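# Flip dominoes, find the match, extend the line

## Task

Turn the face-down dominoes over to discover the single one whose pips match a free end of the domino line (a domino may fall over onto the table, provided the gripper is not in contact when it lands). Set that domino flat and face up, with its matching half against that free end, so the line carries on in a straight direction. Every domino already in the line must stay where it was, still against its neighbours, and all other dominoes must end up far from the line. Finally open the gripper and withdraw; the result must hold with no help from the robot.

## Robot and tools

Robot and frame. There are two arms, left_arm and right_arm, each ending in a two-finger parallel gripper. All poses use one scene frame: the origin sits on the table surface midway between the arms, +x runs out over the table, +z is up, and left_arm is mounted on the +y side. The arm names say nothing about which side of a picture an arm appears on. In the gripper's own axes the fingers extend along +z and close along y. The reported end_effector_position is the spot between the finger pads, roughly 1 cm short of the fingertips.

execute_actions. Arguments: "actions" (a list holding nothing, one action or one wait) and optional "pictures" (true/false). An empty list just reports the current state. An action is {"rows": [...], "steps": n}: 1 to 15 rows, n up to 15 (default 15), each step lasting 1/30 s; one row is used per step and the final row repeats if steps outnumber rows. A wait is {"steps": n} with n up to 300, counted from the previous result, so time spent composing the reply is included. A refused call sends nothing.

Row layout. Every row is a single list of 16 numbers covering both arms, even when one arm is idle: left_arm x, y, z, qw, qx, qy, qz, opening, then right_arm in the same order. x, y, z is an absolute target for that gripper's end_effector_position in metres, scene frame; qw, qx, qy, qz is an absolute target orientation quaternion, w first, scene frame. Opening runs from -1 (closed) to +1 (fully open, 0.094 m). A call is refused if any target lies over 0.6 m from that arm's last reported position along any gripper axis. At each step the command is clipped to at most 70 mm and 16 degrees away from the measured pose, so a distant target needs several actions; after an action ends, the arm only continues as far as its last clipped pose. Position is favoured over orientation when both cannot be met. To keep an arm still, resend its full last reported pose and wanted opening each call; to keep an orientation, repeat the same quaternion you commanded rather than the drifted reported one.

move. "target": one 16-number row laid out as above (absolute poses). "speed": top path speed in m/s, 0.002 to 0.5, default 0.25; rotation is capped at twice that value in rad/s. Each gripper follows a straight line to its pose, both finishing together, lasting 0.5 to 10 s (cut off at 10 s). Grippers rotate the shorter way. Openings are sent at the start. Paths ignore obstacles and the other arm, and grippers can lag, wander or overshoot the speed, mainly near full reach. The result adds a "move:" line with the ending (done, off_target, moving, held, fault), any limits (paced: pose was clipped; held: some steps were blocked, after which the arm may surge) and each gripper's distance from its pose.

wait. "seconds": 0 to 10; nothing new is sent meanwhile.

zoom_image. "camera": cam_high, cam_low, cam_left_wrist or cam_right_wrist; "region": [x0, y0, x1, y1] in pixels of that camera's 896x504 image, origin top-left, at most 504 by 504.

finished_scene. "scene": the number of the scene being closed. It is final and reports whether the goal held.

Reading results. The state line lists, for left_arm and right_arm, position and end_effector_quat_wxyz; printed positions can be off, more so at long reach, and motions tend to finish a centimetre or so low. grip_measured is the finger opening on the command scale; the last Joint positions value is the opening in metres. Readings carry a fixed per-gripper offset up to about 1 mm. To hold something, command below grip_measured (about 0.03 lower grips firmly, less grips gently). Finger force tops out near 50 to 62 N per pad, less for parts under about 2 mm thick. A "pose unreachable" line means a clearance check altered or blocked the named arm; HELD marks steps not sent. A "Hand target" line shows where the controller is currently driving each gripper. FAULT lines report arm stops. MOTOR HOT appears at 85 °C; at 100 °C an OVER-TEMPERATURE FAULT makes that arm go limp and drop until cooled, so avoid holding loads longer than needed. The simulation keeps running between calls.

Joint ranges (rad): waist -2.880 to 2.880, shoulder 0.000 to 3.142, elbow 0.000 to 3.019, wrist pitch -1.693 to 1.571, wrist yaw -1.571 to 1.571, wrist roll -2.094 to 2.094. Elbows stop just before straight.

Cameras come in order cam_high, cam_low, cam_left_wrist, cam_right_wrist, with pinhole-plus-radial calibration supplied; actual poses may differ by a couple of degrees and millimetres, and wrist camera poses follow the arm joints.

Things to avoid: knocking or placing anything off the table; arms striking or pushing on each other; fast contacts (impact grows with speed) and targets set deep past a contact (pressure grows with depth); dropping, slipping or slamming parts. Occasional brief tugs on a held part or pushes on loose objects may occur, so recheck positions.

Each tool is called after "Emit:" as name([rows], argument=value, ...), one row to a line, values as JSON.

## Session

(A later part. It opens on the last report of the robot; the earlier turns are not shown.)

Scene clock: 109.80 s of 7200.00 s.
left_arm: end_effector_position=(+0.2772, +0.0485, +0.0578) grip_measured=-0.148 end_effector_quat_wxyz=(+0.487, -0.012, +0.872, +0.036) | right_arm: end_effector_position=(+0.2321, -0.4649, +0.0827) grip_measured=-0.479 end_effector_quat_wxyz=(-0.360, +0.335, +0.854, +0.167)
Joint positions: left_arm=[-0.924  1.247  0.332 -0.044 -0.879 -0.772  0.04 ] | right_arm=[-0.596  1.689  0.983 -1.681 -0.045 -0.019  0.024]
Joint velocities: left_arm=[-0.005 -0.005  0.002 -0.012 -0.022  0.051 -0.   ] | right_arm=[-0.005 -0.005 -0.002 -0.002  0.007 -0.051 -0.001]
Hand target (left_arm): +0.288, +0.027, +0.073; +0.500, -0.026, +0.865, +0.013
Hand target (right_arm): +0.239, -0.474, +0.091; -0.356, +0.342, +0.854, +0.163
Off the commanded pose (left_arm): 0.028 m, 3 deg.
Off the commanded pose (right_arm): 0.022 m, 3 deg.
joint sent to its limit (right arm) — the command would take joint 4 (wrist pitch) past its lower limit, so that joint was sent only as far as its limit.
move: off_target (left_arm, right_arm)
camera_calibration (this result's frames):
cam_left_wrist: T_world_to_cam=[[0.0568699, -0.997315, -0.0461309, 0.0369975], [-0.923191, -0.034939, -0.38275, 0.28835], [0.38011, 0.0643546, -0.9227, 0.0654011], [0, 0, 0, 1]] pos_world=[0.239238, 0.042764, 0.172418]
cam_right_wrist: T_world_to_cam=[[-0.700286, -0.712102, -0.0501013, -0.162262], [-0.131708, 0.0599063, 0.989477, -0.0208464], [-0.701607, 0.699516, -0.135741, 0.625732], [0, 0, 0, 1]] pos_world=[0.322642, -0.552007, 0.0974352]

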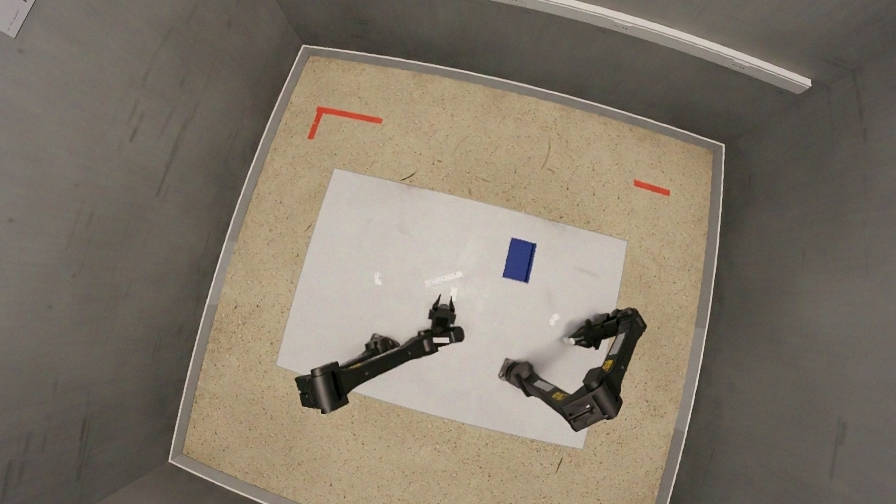

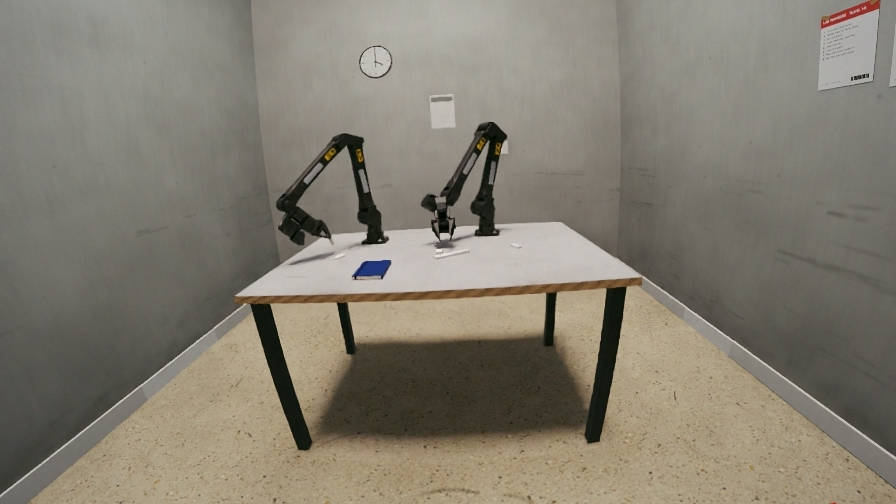

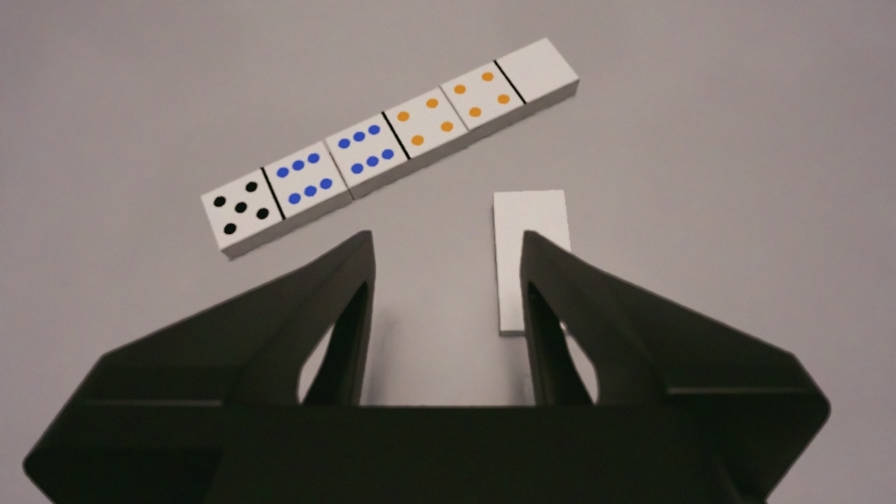

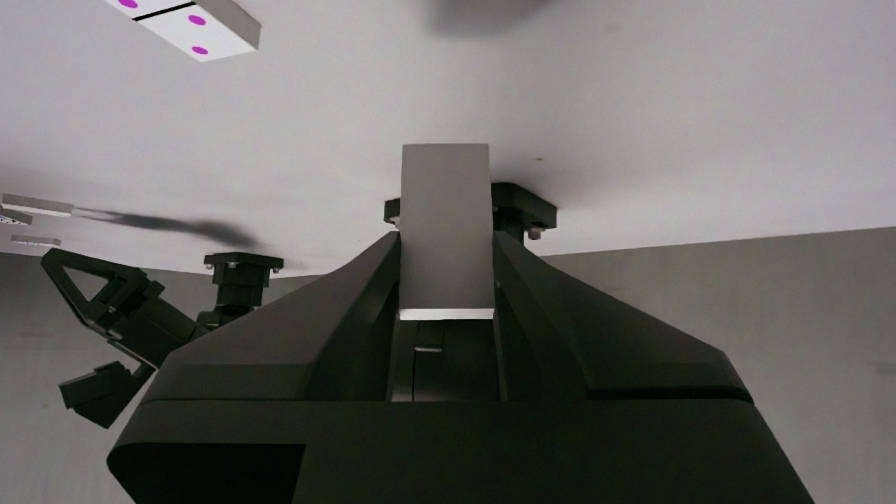

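Emit:
move(target=[0.292,0.008,0.066,0.4995,-0.026,0.8656,0.015,-0.15,0.232,-0.467,0.042,-0.38,0.349,0.843,0.157,-0.52], speed=0.05)

Scene clock: 114.80 s of 7200.00 s.
left_arm: end_effector_position=(+0.2821, +0.0292, +0.0547) grip_measured=-0.148 end_effector_quat_wxyz=(+0.488, -0.014, +0.872, +0.037) | right_arm: end_effector_position=(+0.2309, -0.4663, +0.0470) grip_measured=-0.479 end_effector_quat_wxyz=(-0.380, +0.345, +0.843, +0.162)
Joint positions: left_arm=[-0.947  1.321  0.382 -0.044 -0.894 -0.806  0.04 ] | right_arm=[-0.596  1.784  0.97  -1.609 -0.035  0.015  0.024]
Joint velocities: left_arm=[-0.005 -0.005 -0.002 -0.007 -0.037  0.007  0.   ] | right_arm=[-0.005 -0.015 -0.002  0.002 -0.095 -0.051 -0.001]
Hand target (left_arm): +0.291, +0.009, +0.067; +0.499, -0.026, +0.866, +0.015
Hand target (right_arm): +0.232, -0.467, +0.043; -0.380, +0.349, +0.842, +0.157
Off the commanded pose (left_arm): 0.026 m, 3 deg.
Off the commanded pose (right_arm): 0.005 m, 1 deg.
After step 90, 0.80 s passed at rest.
move: off_target (left_arm)
camera_calibration (this result's frames):
cam_left_wrist: T_world_to_cam=[[0.0603565, -0.997179, -0.0446239, 0.0162378], [-0.922414, -0.0386353, -0.384265, 0.290987], [0.381457, 0.0643546, -0.922144, 0.0615213], [0, 0, 0, 1]] pos_world=[0.243963, 0.0234752, 0.169272]
cam_right_wrist: T_world_to_cam=[[-0.71263, -0.701355, -0.0161278, -0.159615], [-0.0817223, 0.0601596, 0.994838, 0.00272848], [-0.696764, 0.710269, -0.100188, 0.623228], [0, 0, 0, 1]] pos_world=[0.320719, -0.554771, 0.0571513]

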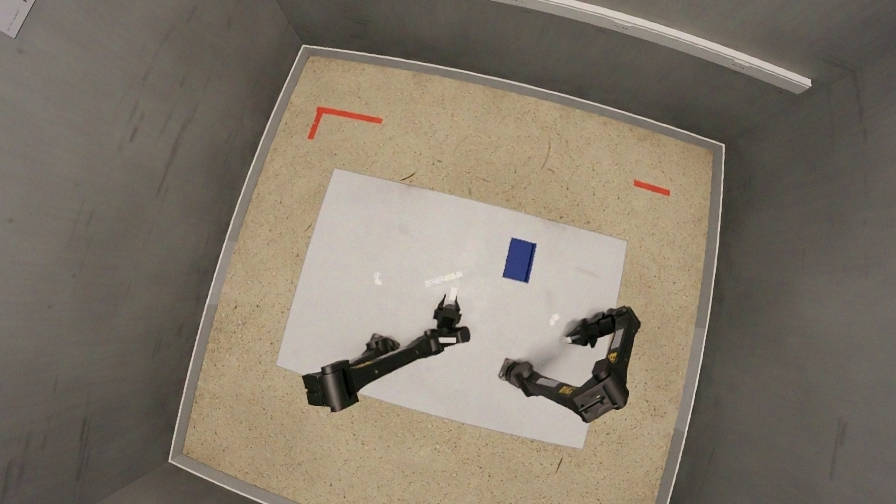

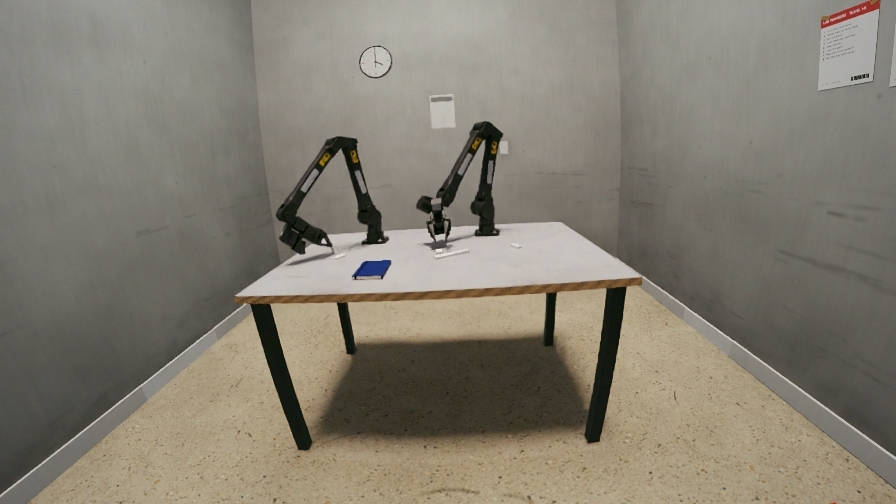

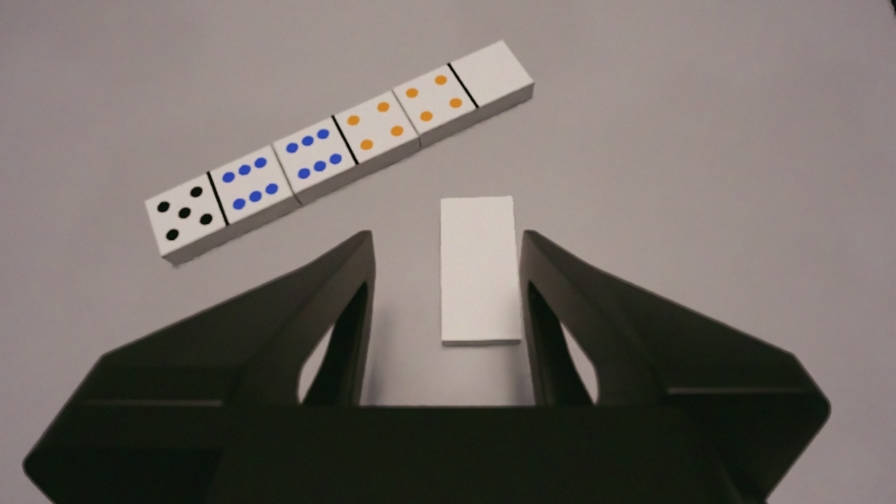

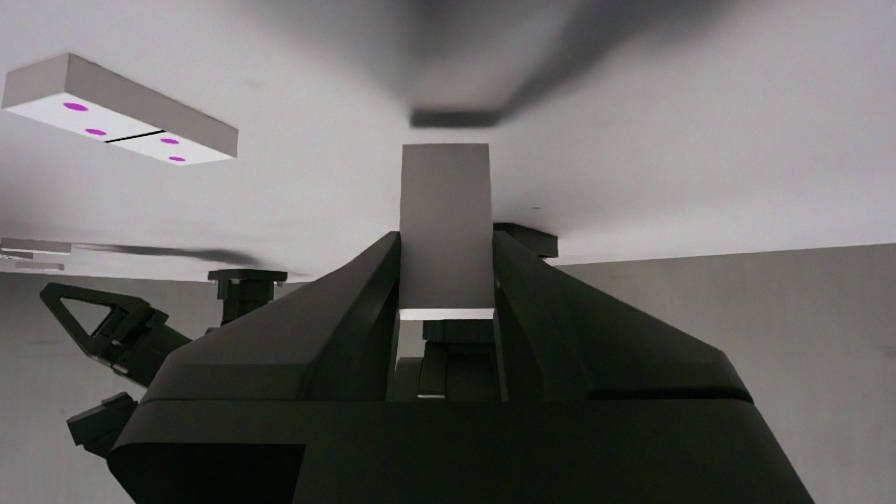

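Emit:
move(target=[0.292,-0.004,0.060,0.4995,-0.026,0.8656,0.015,-0.15,0.232,-0.467,0.032,-0.38,0.349,0.843,0.157,-0.52], speed=0.015)

Scene clock: 119.63 s of 7200.00 s.
left_arm: end_effector_position=(+0.2824, +0.0186, +0.0492) grip_measured=-0.148 end_effector_quat_wxyz=(+0.488, -0.015, +0.872, +0.037) | right_arm: end_effector_position=(+0.2325, -0.4679, +0.0395) grip_measured=-0.479 end_effector_quat_wxyz=(-0.377, +0.346, +0.844, +0.161)
Joint positions: left_arm=[-0.966  1.37   0.405 -0.039 -0.906 -0.832  0.04 ] | right_arm=[-0.596  1.799  0.97  -1.587 -0.034  0.017  0.024]
Joint velocities: left_arm=[ 0.005  0.005  0.012  0.002  0.022 -0.007  0.   ] | right_arm=[-0.005 -0.005 -0.017 -0.022 -0.037  0.037  0.001]
Hand target (left_arm): +0.291, -0.003, +0.061; +0.499, -0.026, +0.866, +0.015
Hand target (right_arm): +0.232, -0.467, +0.032; -0.380, +0.349, +0.842, +0.157
Off the commanded pose (left_arm): 0.027 m, 3 deg.
Off the commanded pose (right_arm): 0.008 m, 1 deg.
move: off_target (left_arm)
camera_calibration (this result's frames):
cam_left_wrist: T_world_to_cam=[[0.0618873, -0.99706, -0.0451773, 0.00495543], [-0.921967, -0.0397717, -0.385221, 0.28864], [0.382292, 0.0654923, -0.921718, 0.056729], [0, 0, 0, 1]] pos_world=[0.244123, 0.0127053, 0.163702]
cam_right_wrist: T_world_to_cam=[[-0.713073, -0.700928, -0.0150527, -0.159437], [-0.0857068, 0.0658422, 0.994142, 0.0140471], [-0.695831, 0.710186, -0.107025, 0.624737], [0, 0, 0, 1]] pos_world=[0.322226, -0.556358, 0.0504975]

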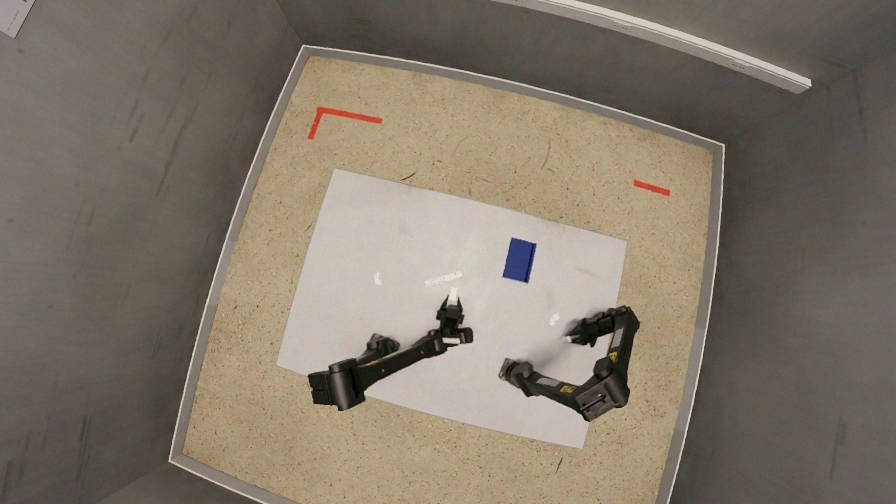

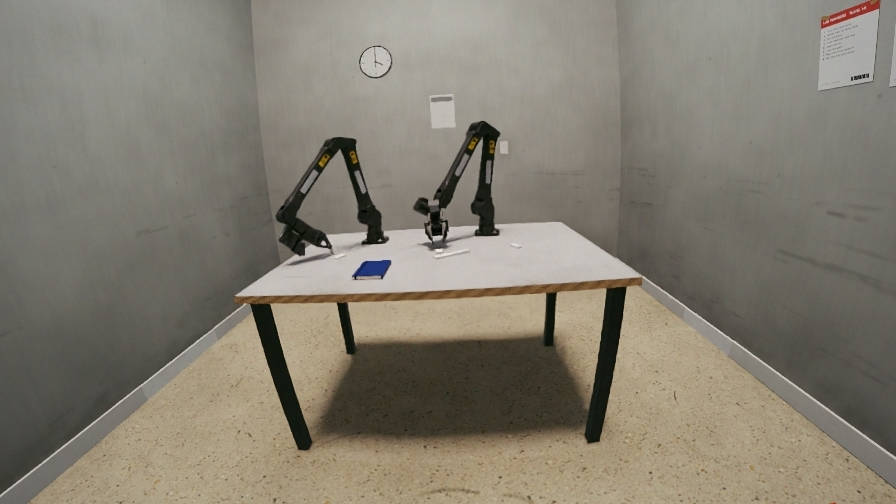

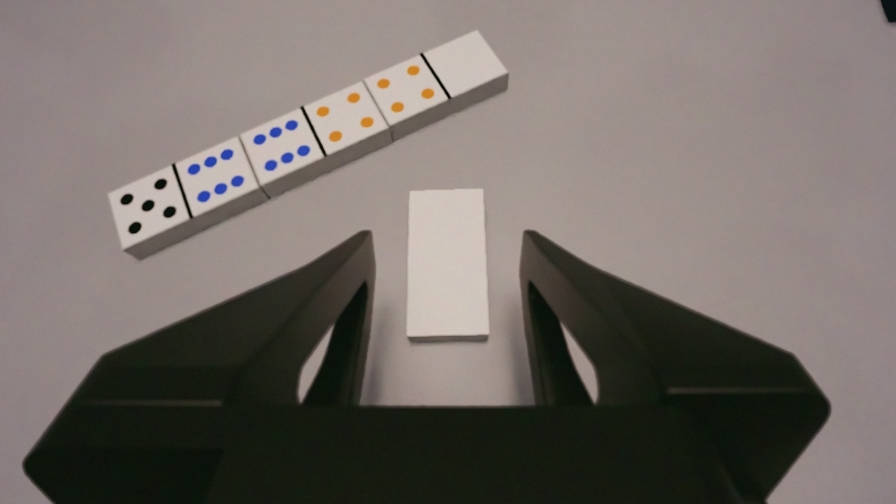

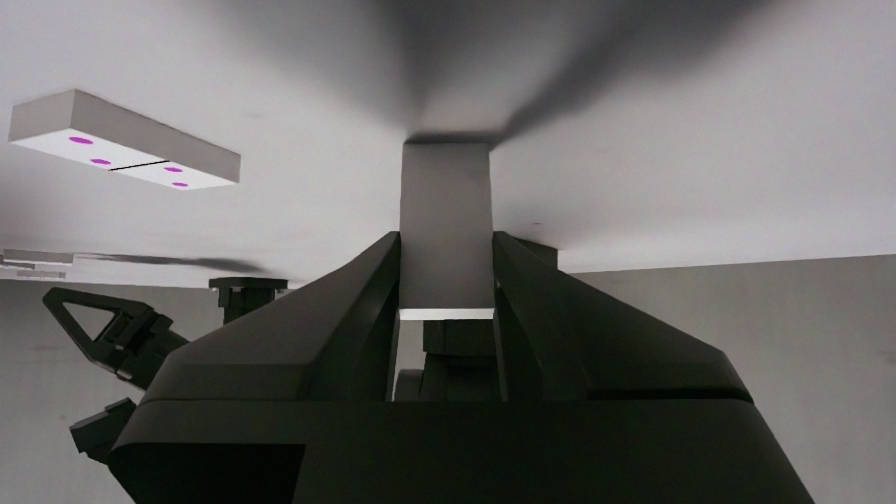

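Emit:
move(target=[0.282,0.020,0.030,0.4995,-0.026,0.8656,0.015,-0.15,0.232,-0.467,0.035,-0.378,0.347,0.844,0.159,0.4], speed=0.04)

Scene clock: 123.30 s of 7200.00 s.
left_arm: end_effector_position=(+0.2825, +0.0184, +0.0343) grip_measured=-0.148 end_effector_quat_wxyz=(+0.500, -0.028, +0.866, +0.015) | right_arm: end_effector_position=(+0.2325, -0.4679, +0.0395) grip_measured=+0.398 end_effector_quat_wxyz=(-0.377, +0.346, +0.844, +0.161)
Joint positions: left_arm=[-0.966  1.434  0.368  0.12  -0.906 -0.833  0.04 ] | right_arm=[-0.596  1.799  0.97  -1.587 -0.034  0.017  0.066]
Joint velocities: left_arm=[-0.015 -0.005 -0.007  0.017 -0.007 -0.051 -0.001] | right_arm=[-0.005  0.005 -0.002  0.002  0.022 -0.007 -0.001]
Hand target (left_arm): +0.282, +0.020, +0.030; +0.499, -0.027, +0.866, +0.015
Hand target (right_arm): +0.232, -0.467, +0.035; -0.378, +0.347, +0.844, +0.159
Off the commanded pose (left_arm): 0.005 m, 0 deg.
Off the commanded pose (right_arm): 0.005 m, 0 deg.
move: done
camera_calibration (this result's frames):
cam_left_wrist: T_world_to_cam=[[0.0625944, -0.998013, 0.00719107, 0.00218396], [-0.911259, -0.0600889, -0.407425, 0.281043], [0.407048, 0.0189496, -0.91321, 0.0365027], [0, 0, 0, 1]] pos_world=[0.241108, 0.0183755, 0.147823]
cam_right_wrist: T_world_to_cam=[[-0.713073, -0.700928, -0.0150527, -0.159437], [-0.0857068, 0.0658422, 0.994142, 0.0140471], [-0.695831, 0.710186, -0.107025, 0.624737], [0, 0, 0, 1]] pos_world=[0.322226, -0.556358, 0.0504975]

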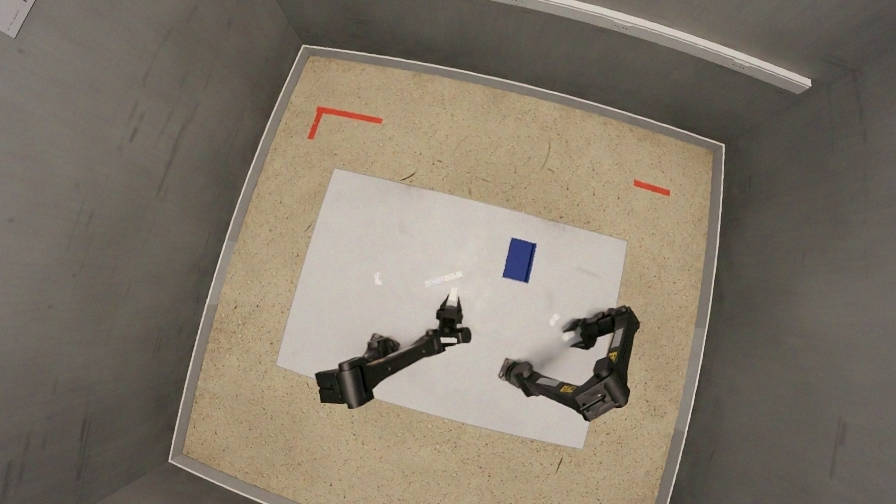

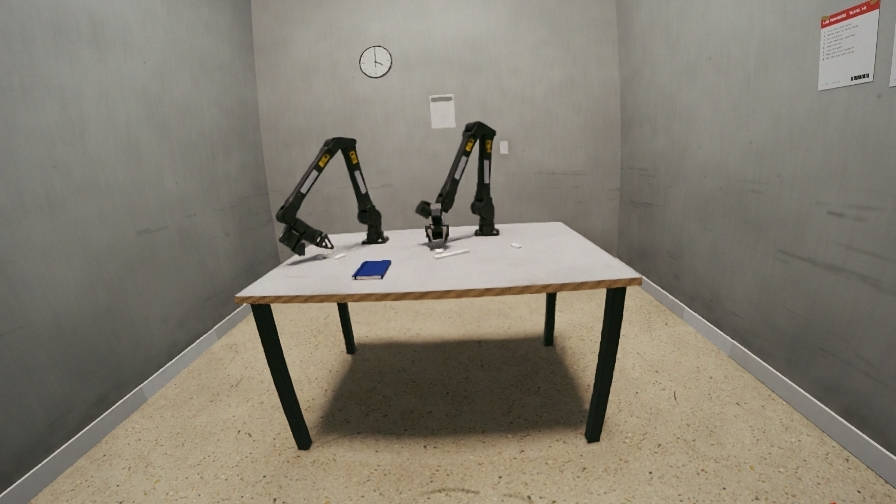

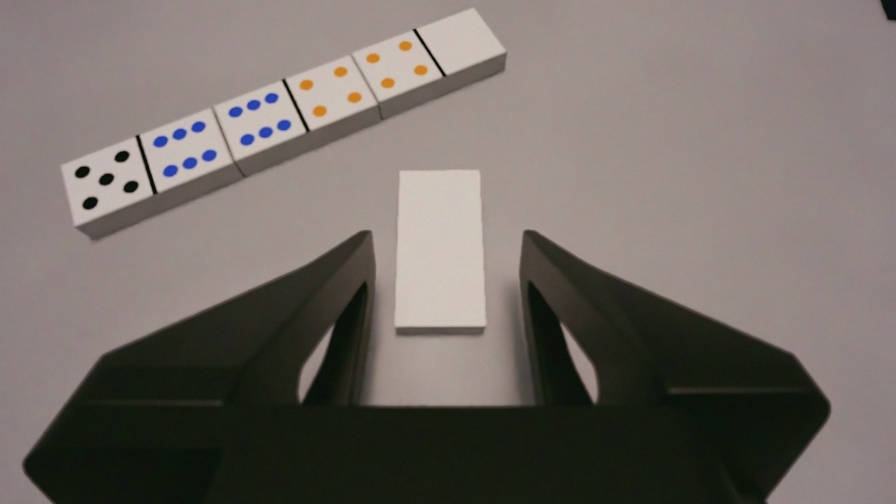

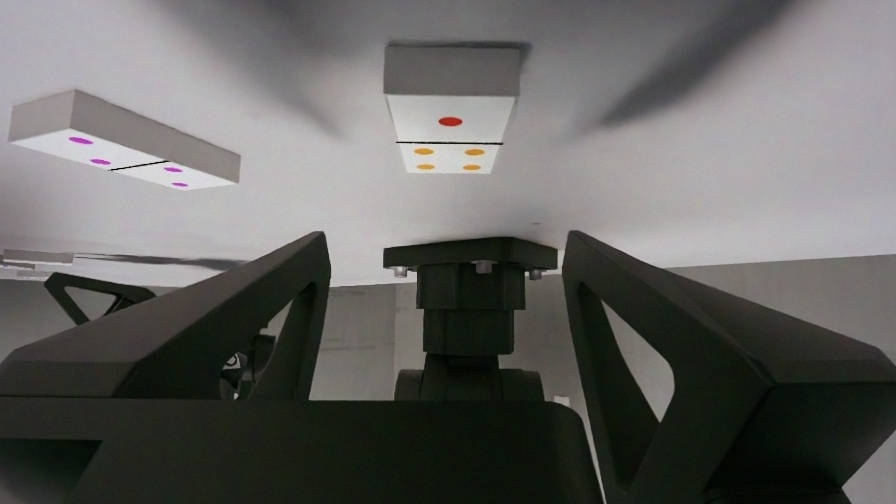

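Emit:
move(target=[0.284,0.022,0.018,0.4995,-0.026,0.8656,0.015,-0.15,0.235,-0.46,0.12,-0.25,0.35,0.89,0.12,-0.5], speed=0.08)

Scene clock: 127.60 s of 7200.00 s.
left_arm: end_effector_position=(+0.2833, +0.0179, +0.0232) grip_measured=-0.148 end_effector_quat_wxyz=(+0.501, -0.027, +0.865, +0.011) | right_arm: end_effector_position=(+0.2370, -0.4662, +0.1126) grip_measured=-0.498 end_effector_quat_wxyz=(-0.248, +0.360, +0.892, +0.116)
Joint positions: left_arm=[-0.963  1.487  0.358  0.196 -0.903 -0.823  0.04 ] | right_arm=[-0.586  1.466  0.937 -1.595 -0.045  0.017  0.024]
Joint velocities: left_arm=[-0.005 -0.005  0.002 -0.007  0.022  0.022 -0.001] | right_arm=[-0.005 -0.015 -0.027  0.002  0.007 -0.007 -0.   ]
Hand target (left_arm): +0.284, +0.022, +0.018; +0.499, -0.026, +0.866, +0.015
Hand target (right_arm): +0.235, -0.461, +0.118; -0.251, +0.352, +0.894, +0.119
Off the commanded pose (left_arm): 0.007 m, 0 deg.
Off the commanded pose (right_arm): 0.010 m, 1 deg.
move: done
camera_calibration (this result's frames):
cam_left_wrist: T_world_to_cam=[[0.0580387, -0.998233, 0.0127056, 0.00279135], [-0.910115, -0.0581371, -0.410257, 0.276969], [0.410271, 0.0122472, -0.911882, 0.0252177], [0, 0, 0, 1]] pos_world=[0.241565, 0.0185797, 0.136588]
cam_right_wrist: T_world_to_cam=[[-0.705198, -0.708042, -0.0370519, -0.156629], [-0.29876, 0.249354, 0.921176, 0.0858732], [-0.642992, 0.660681, -0.387379, 0.630455], [0, 0, 0, 1]] pos_world=[0.320579, -0.548842, 0.159317]

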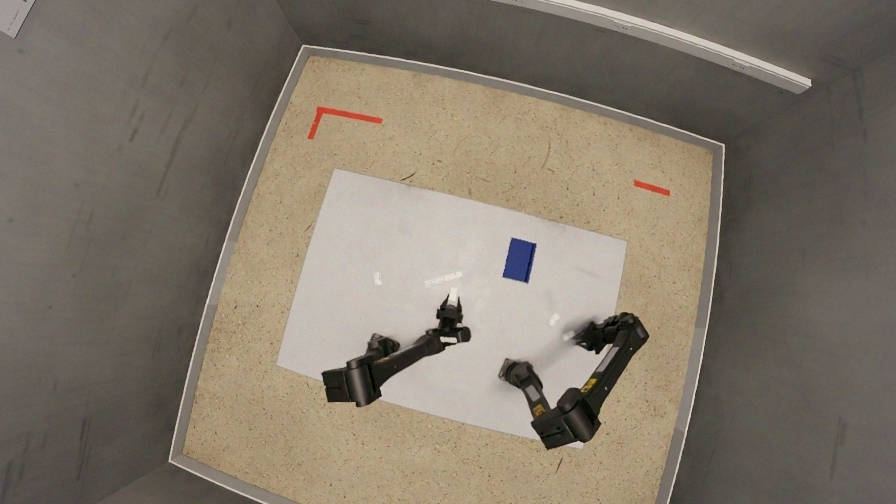

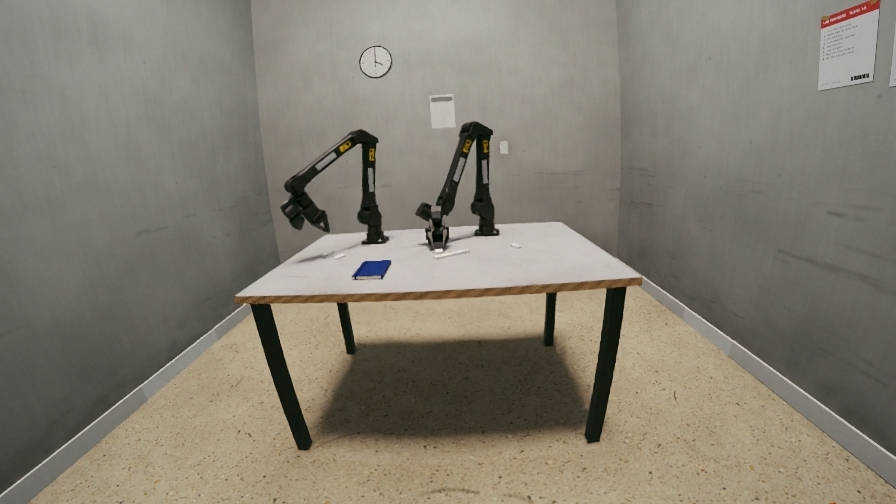

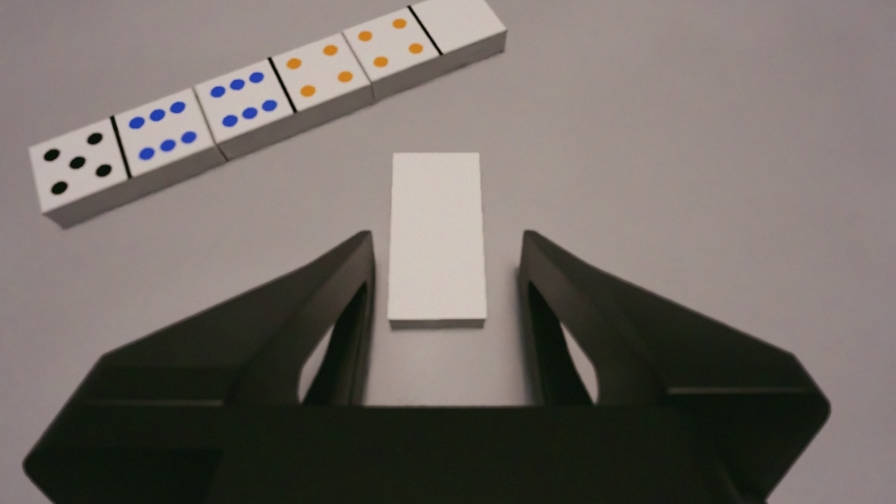

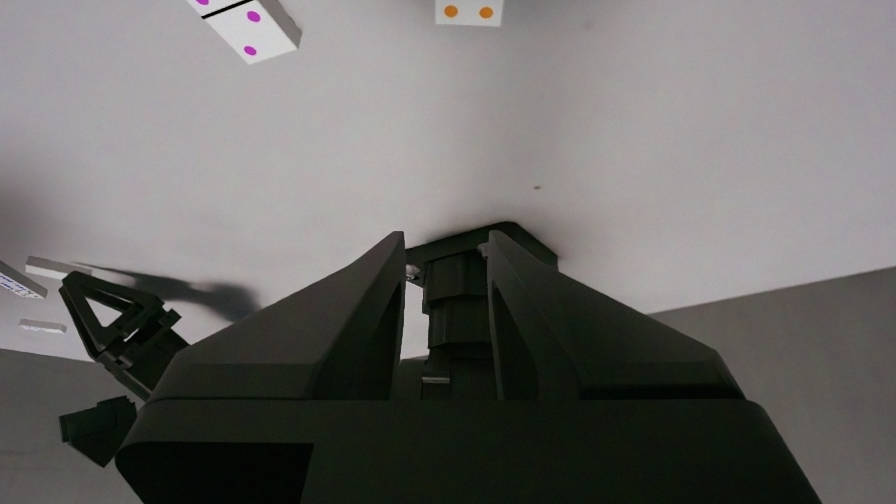

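Emit:
move(target=[0.284,0.022,0.016,0.4995,-0.026,0.8656,0.015,-0.15,0.237,-0.466,0.113,-0.248,0.36,0.892,0.116,-0.5], speed=0.02)

Emit:
move(target=[0.284,0.022,0.017,0.4995,-0.026,0.8656,0.015,-0.54,0.237,-0.466,0.113,-0.248,0.36,0.892,0.116,-0.5], speed=0.02)

Emit:
move(target=[0.284,0.05,0.13,0.4995,-0.026,0.8656,0.015,-0.54,0.237,-0.466,0.113,-0.248,0.36,0.892,0.116,-0.5], speed=0.15)

Scene clock: 133.63 s of 7200.00 s.
left_arm: end_effector_position=(+0.2835, +0.0175, +0.0212) grip_measured=-0.148 end_effector_quat_wxyz=(+0.501, -0.027, +0.865, +0.011) | right_arm: end_effector_position=(+0.2370, -0.4662, +0.1126) grip_measured=-0.498 end_effector_quat_wxyz=(-0.248, +0.360, +0.892, +0.116)
Joint positions: left_arm=[-0.963  1.497  0.358  0.207 -0.903 -0.822  0.04 ] | right_arm=[-0.586  1.466  0.937 -1.595 -0.045  0.017  0.024]
Joint velocities: left_arm=[-0.005 -0.015  0.002 -0.002 -0.022 -0.022 -0.   ] | right_arm=[ 0.005 -0.005 -0.007 -0.002 -0.022 -0.037 -0.001]
Hand target (left_arm): +0.284, +0.022, +0.016; +0.499, -0.026, +0.866, +0.015
Hand target (right_arm): +0.237, -0.466, +0.113; -0.248, +0.360, +0.892, +0.116
Off the commanded pose (left_arm): 0.007 m, 0 deg.
Off the commanded pose (right_arm): 0.000 m, 0 deg.
After step 90, 2.33 s passed at rest.
move: done
camera_calibration (this result's frames):
cam_left_wrist: T_world_to_cam=[[0.0578471, -0.998244, 0.0127206, 0.00247792], [-0.910059, -0.0579666, -0.410404, 0.276292], [0.410421, 0.0121642, -0.911815, 0.0232595], [0, 0, 0, 1]] pos_world=[0.241752, 0.0182063, 0.134568]
cam_right_wrist: T_world_to_cam=[[-0.705198, -0.708042, -0.0370519, -0.156629], [-0.29876, 0.249354, 0.921176, 0.0858732], [-0.642992, 0.660681, -0.387379, 0.630455], [0, 0, 0, 1]] pos_world=[0.320579, -0.548842, 0.159317]

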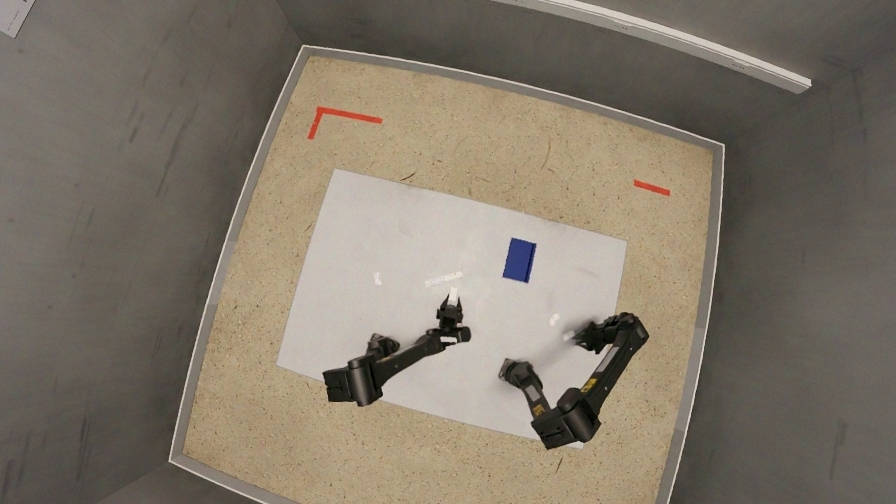

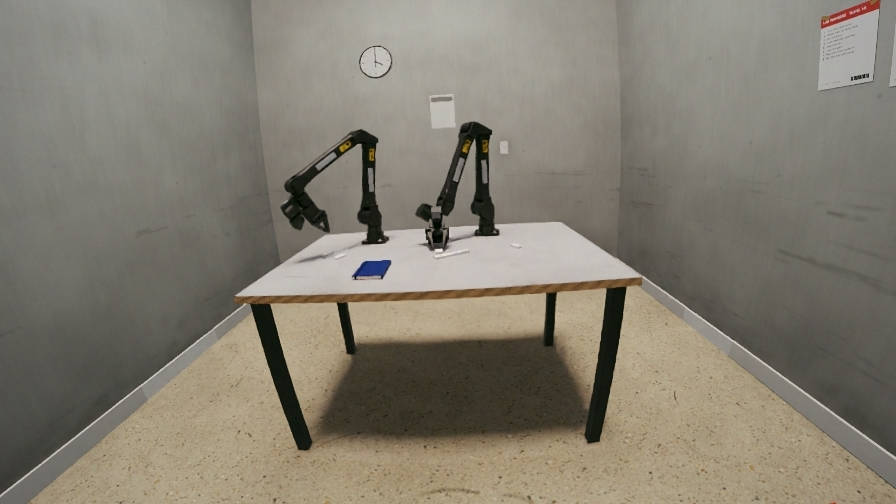

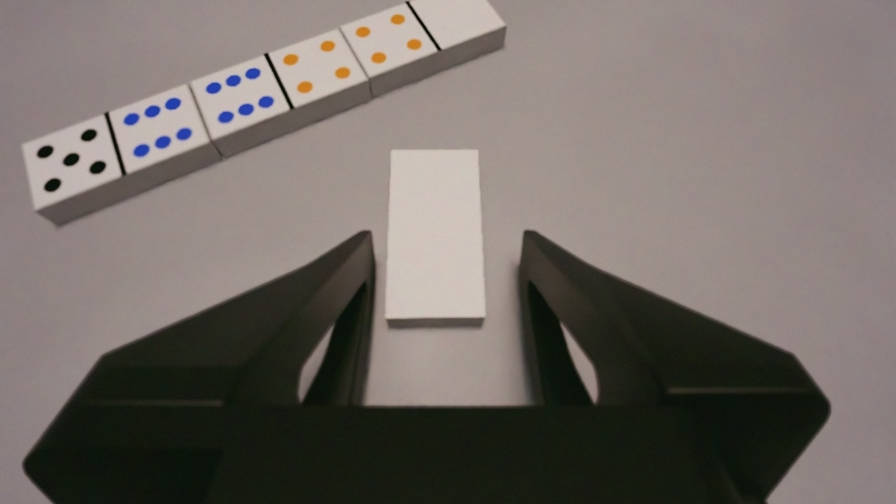

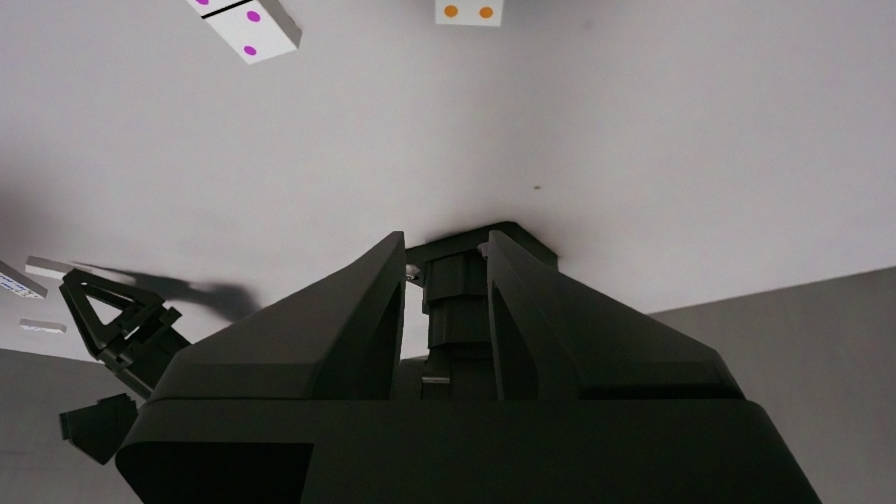

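Scene clock: 134.33 s of 7200.00 s.
left_arm: end_effector_position=(+0.2835, +0.0174, +0.0211) grip_measured=-0.506 end_effector_quat_wxyz=(+0.501, -0.027, +0.865, +0.011) | right_arm: end_effector_position=(+0.2370, -0.4662, +0.1126) grip_measured=-0.498 end_effector_quat_wxyz=(-0.248, +0.360, +0.892, +0.116)
Joint positions: left_arm=[-0.963  1.497  0.358  0.207 -0.902 -0.822  0.023] | right_arm=[-0.586  1.466  0.937 -1.595 -0.045  0.017  0.024]
Joint velocities: left_arm=[-0.005 -0.015  0.002 -0.002 -0.037 -0.007 -0.   ] | right_arm=[-0.005  0.005  0.002 -0.007 -0.051 -0.037 -0.   ]
Hand target (left_arm): +0.284, +0.022, +0.017; +0.499, -0.026, +0.866, +0.015
Hand target (right_arm): +0.237, -0.466, +0.113; -0.248, +0.360, +0.892, +0.116
Off the commanded pose (left_arm): 0.006 m, 0 deg.
Off the commanded pose (right_arm): 0.000 m, 0 deg.
move: done
camera_calibration (this result's frames):
cam_left_wrist: T_world_to_cam=[[0.0576237, -0.998256, 0.0128499, 0.00249431], [-0.910183, -0.0578194, -0.41015, 0.27628], [0.410178, 0.0119386, -0.911927, 0.0233064], [0, 0, 0, 1]] pos_world=[0.241762, 0.018186, 0.134538]
cam_right_wrist: T_world_to_cam=[[-0.705198, -0.708042, -0.0370519, -0.156629], [-0.29876, 0.249354, 0.921176, 0.0858732], [-0.642992, 0.660681, -0.387379, 0.630455], [0, 0, 0, 1]] pos_world=[0.320579, -0.548842, 0.159317]

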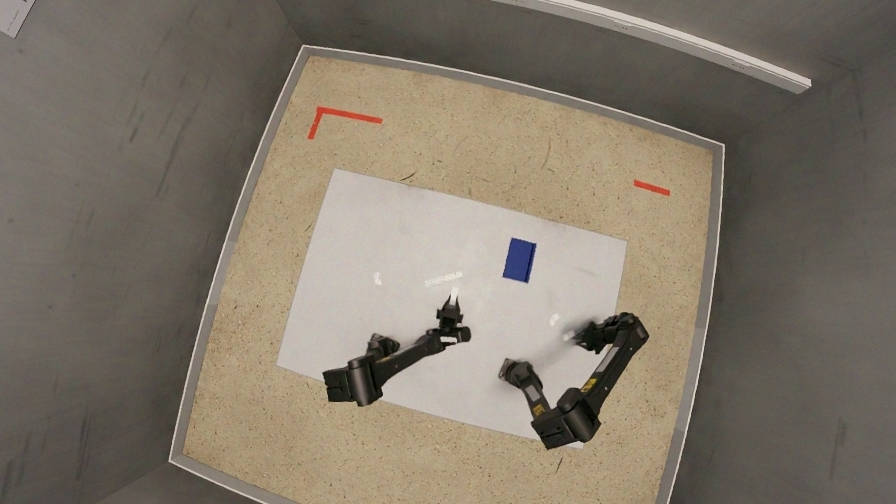

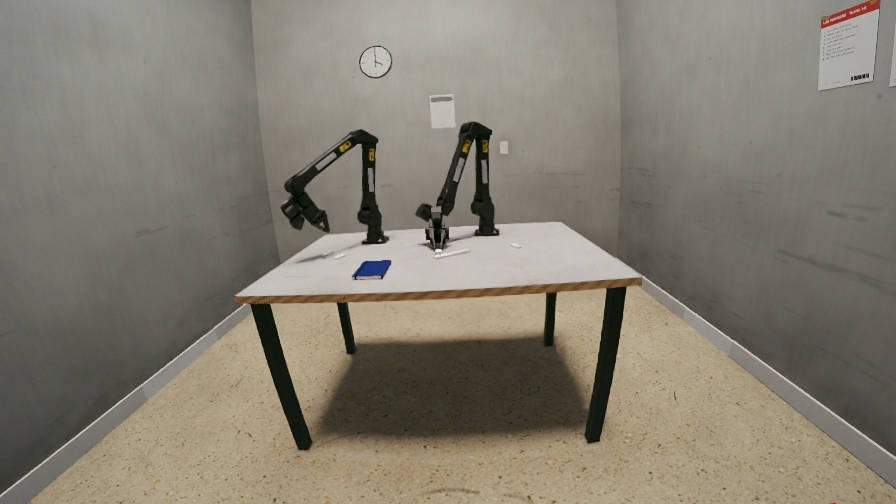

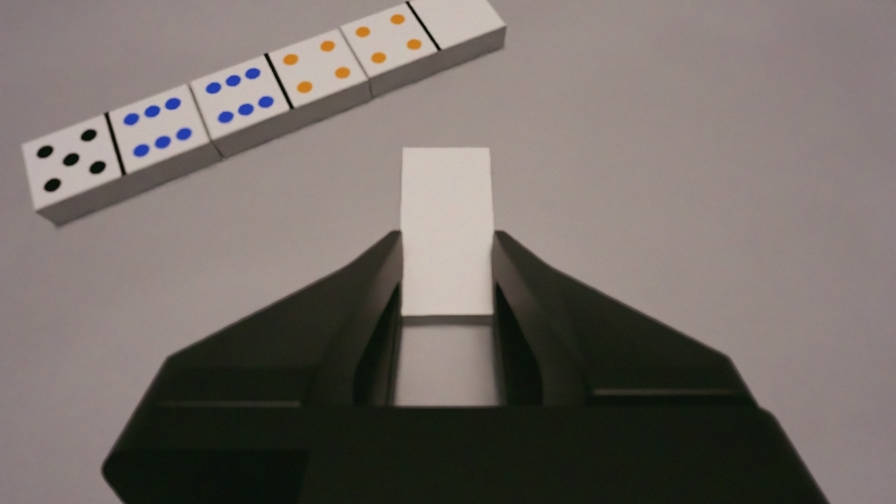

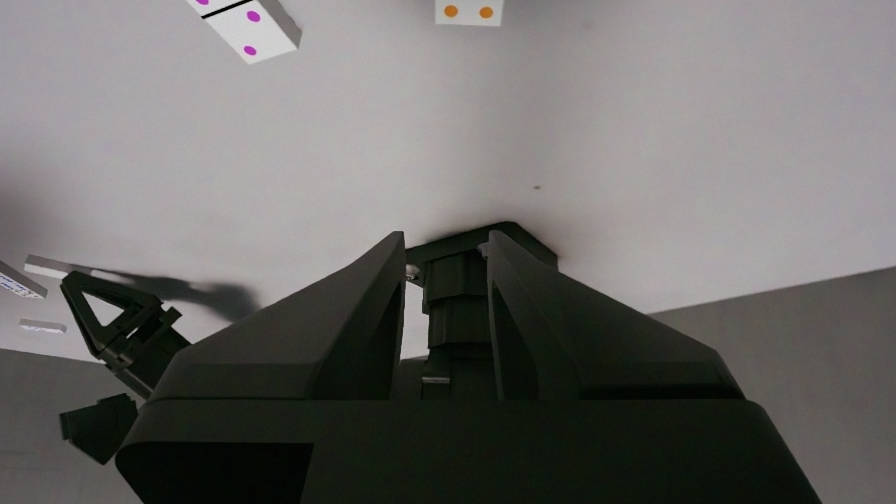

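Scene clock: 135.53 s of 7200.00 s.
left_arm: end_effector_position=(+0.2742, +0.0625, +0.1104) grip_measured=-0.506 end_effector_quat_wxyz=(+0.493, -0.020, +0.869, +0.026) | right_arm: end_effector_position=(+0.2370, -0.4662, +0.1126) grip_measured=-0.498 end_effector_quat_wxyz=(-0.248, +0.360, +0.892, +0.116)
Joint positions: left_arm=[-0.905  1.     0.358 -0.274 -0.869 -0.753  0.023] | right_arm=[-0.586  1.466  0.937 -1.595 -0.045  0.017  0.024]
Joint velocities: left_arm=[ 0.015 -0.005  0.002 -0.012  0.022 -0.022  0.   ] | right_arm=[ 0.005 -0.005 -0.012  0.002 -0.022  0.007 -0.   ]
Hand target (left_arm): +0.283, +0.051, +0.129; +0.500, -0.026, +0.866, +0.015
Hand target (right_arm): +0.237, -0.466, +0.113; -0.248, +0.360, +0.892, +0.116
Off the commanded pose (left_arm): 0.025 m, 2 deg.
Off the commanded pose (right_arm): 0.000 m, 0 deg.
move: off_target (left_arm)
camera_calibration (this result's frames):
cam_left_wrist: T_world_to_cam=[[0.0604833, -0.997971, -0.0198882, 0.0497182], [-0.917382, -0.0477247, -0.395135, 0.306713], [0.393384, 0.0421442, -0.918408, 0.11146], [0, 0, 0, 1]] pos_world=[0.23452, 0.0595578, 0.224547]
cam_right_wrist: T_world_to_cam=[[-0.705198, -0.708042, -0.0370519, -0.156629], [-0.29876, 0.249354, 0.921176, 0.0858732], [-0.642992, 0.660681, -0.387379, 0.630455], [0, 0, 0, 1]] pos_world=[0.320579, -0.548842, 0.159317]

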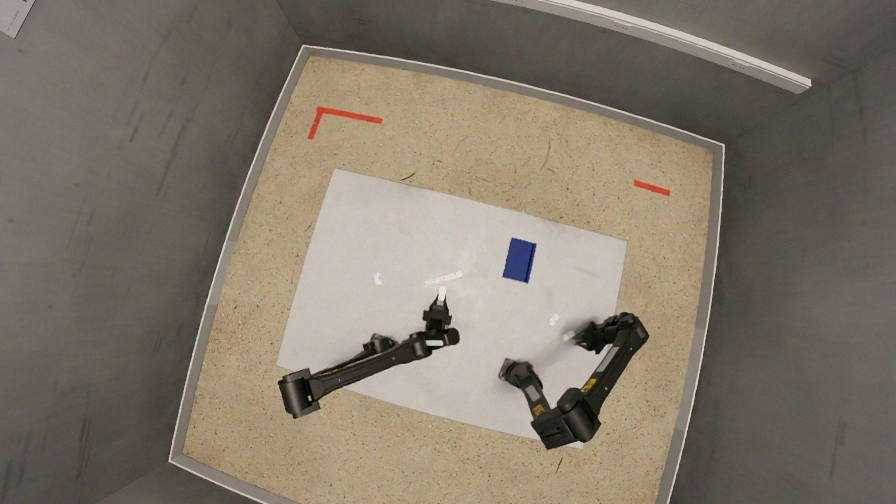

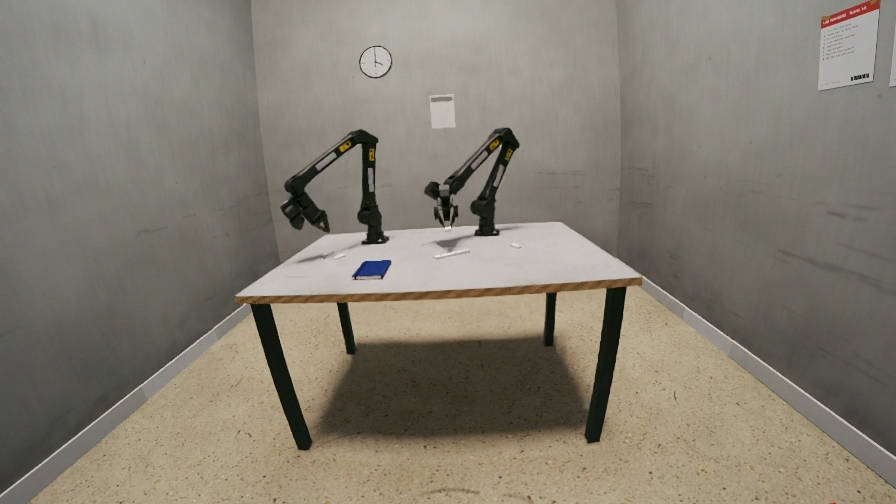

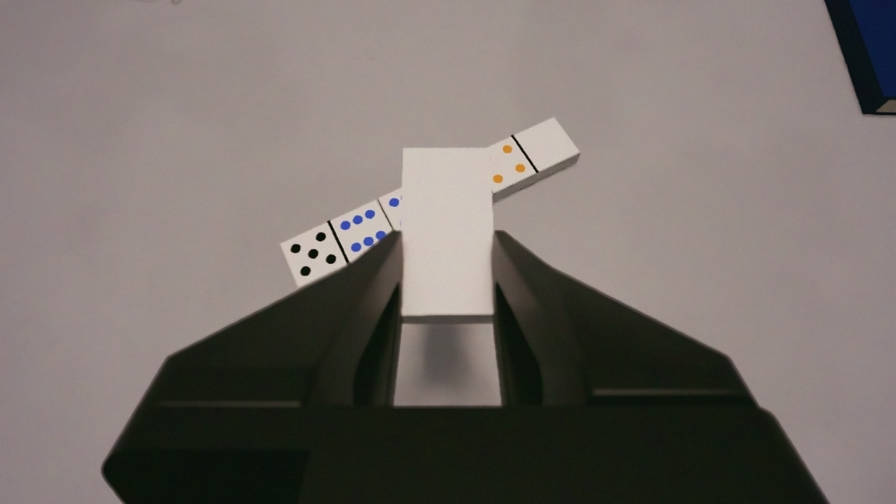

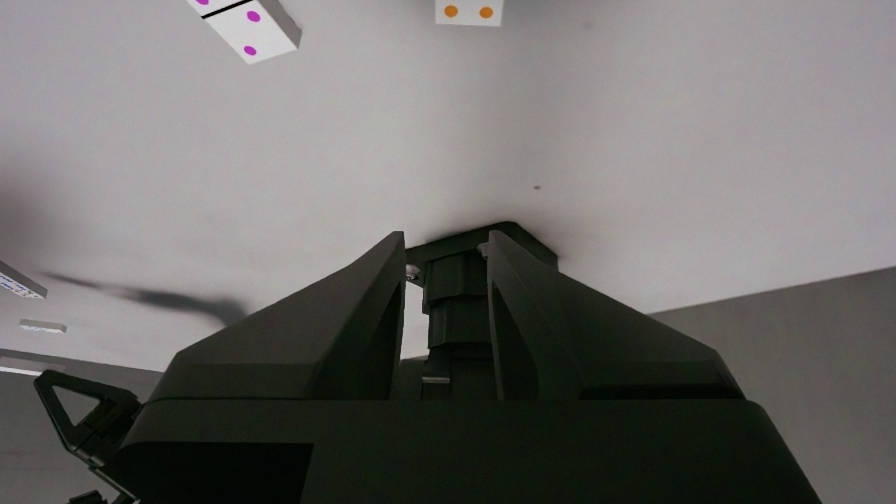

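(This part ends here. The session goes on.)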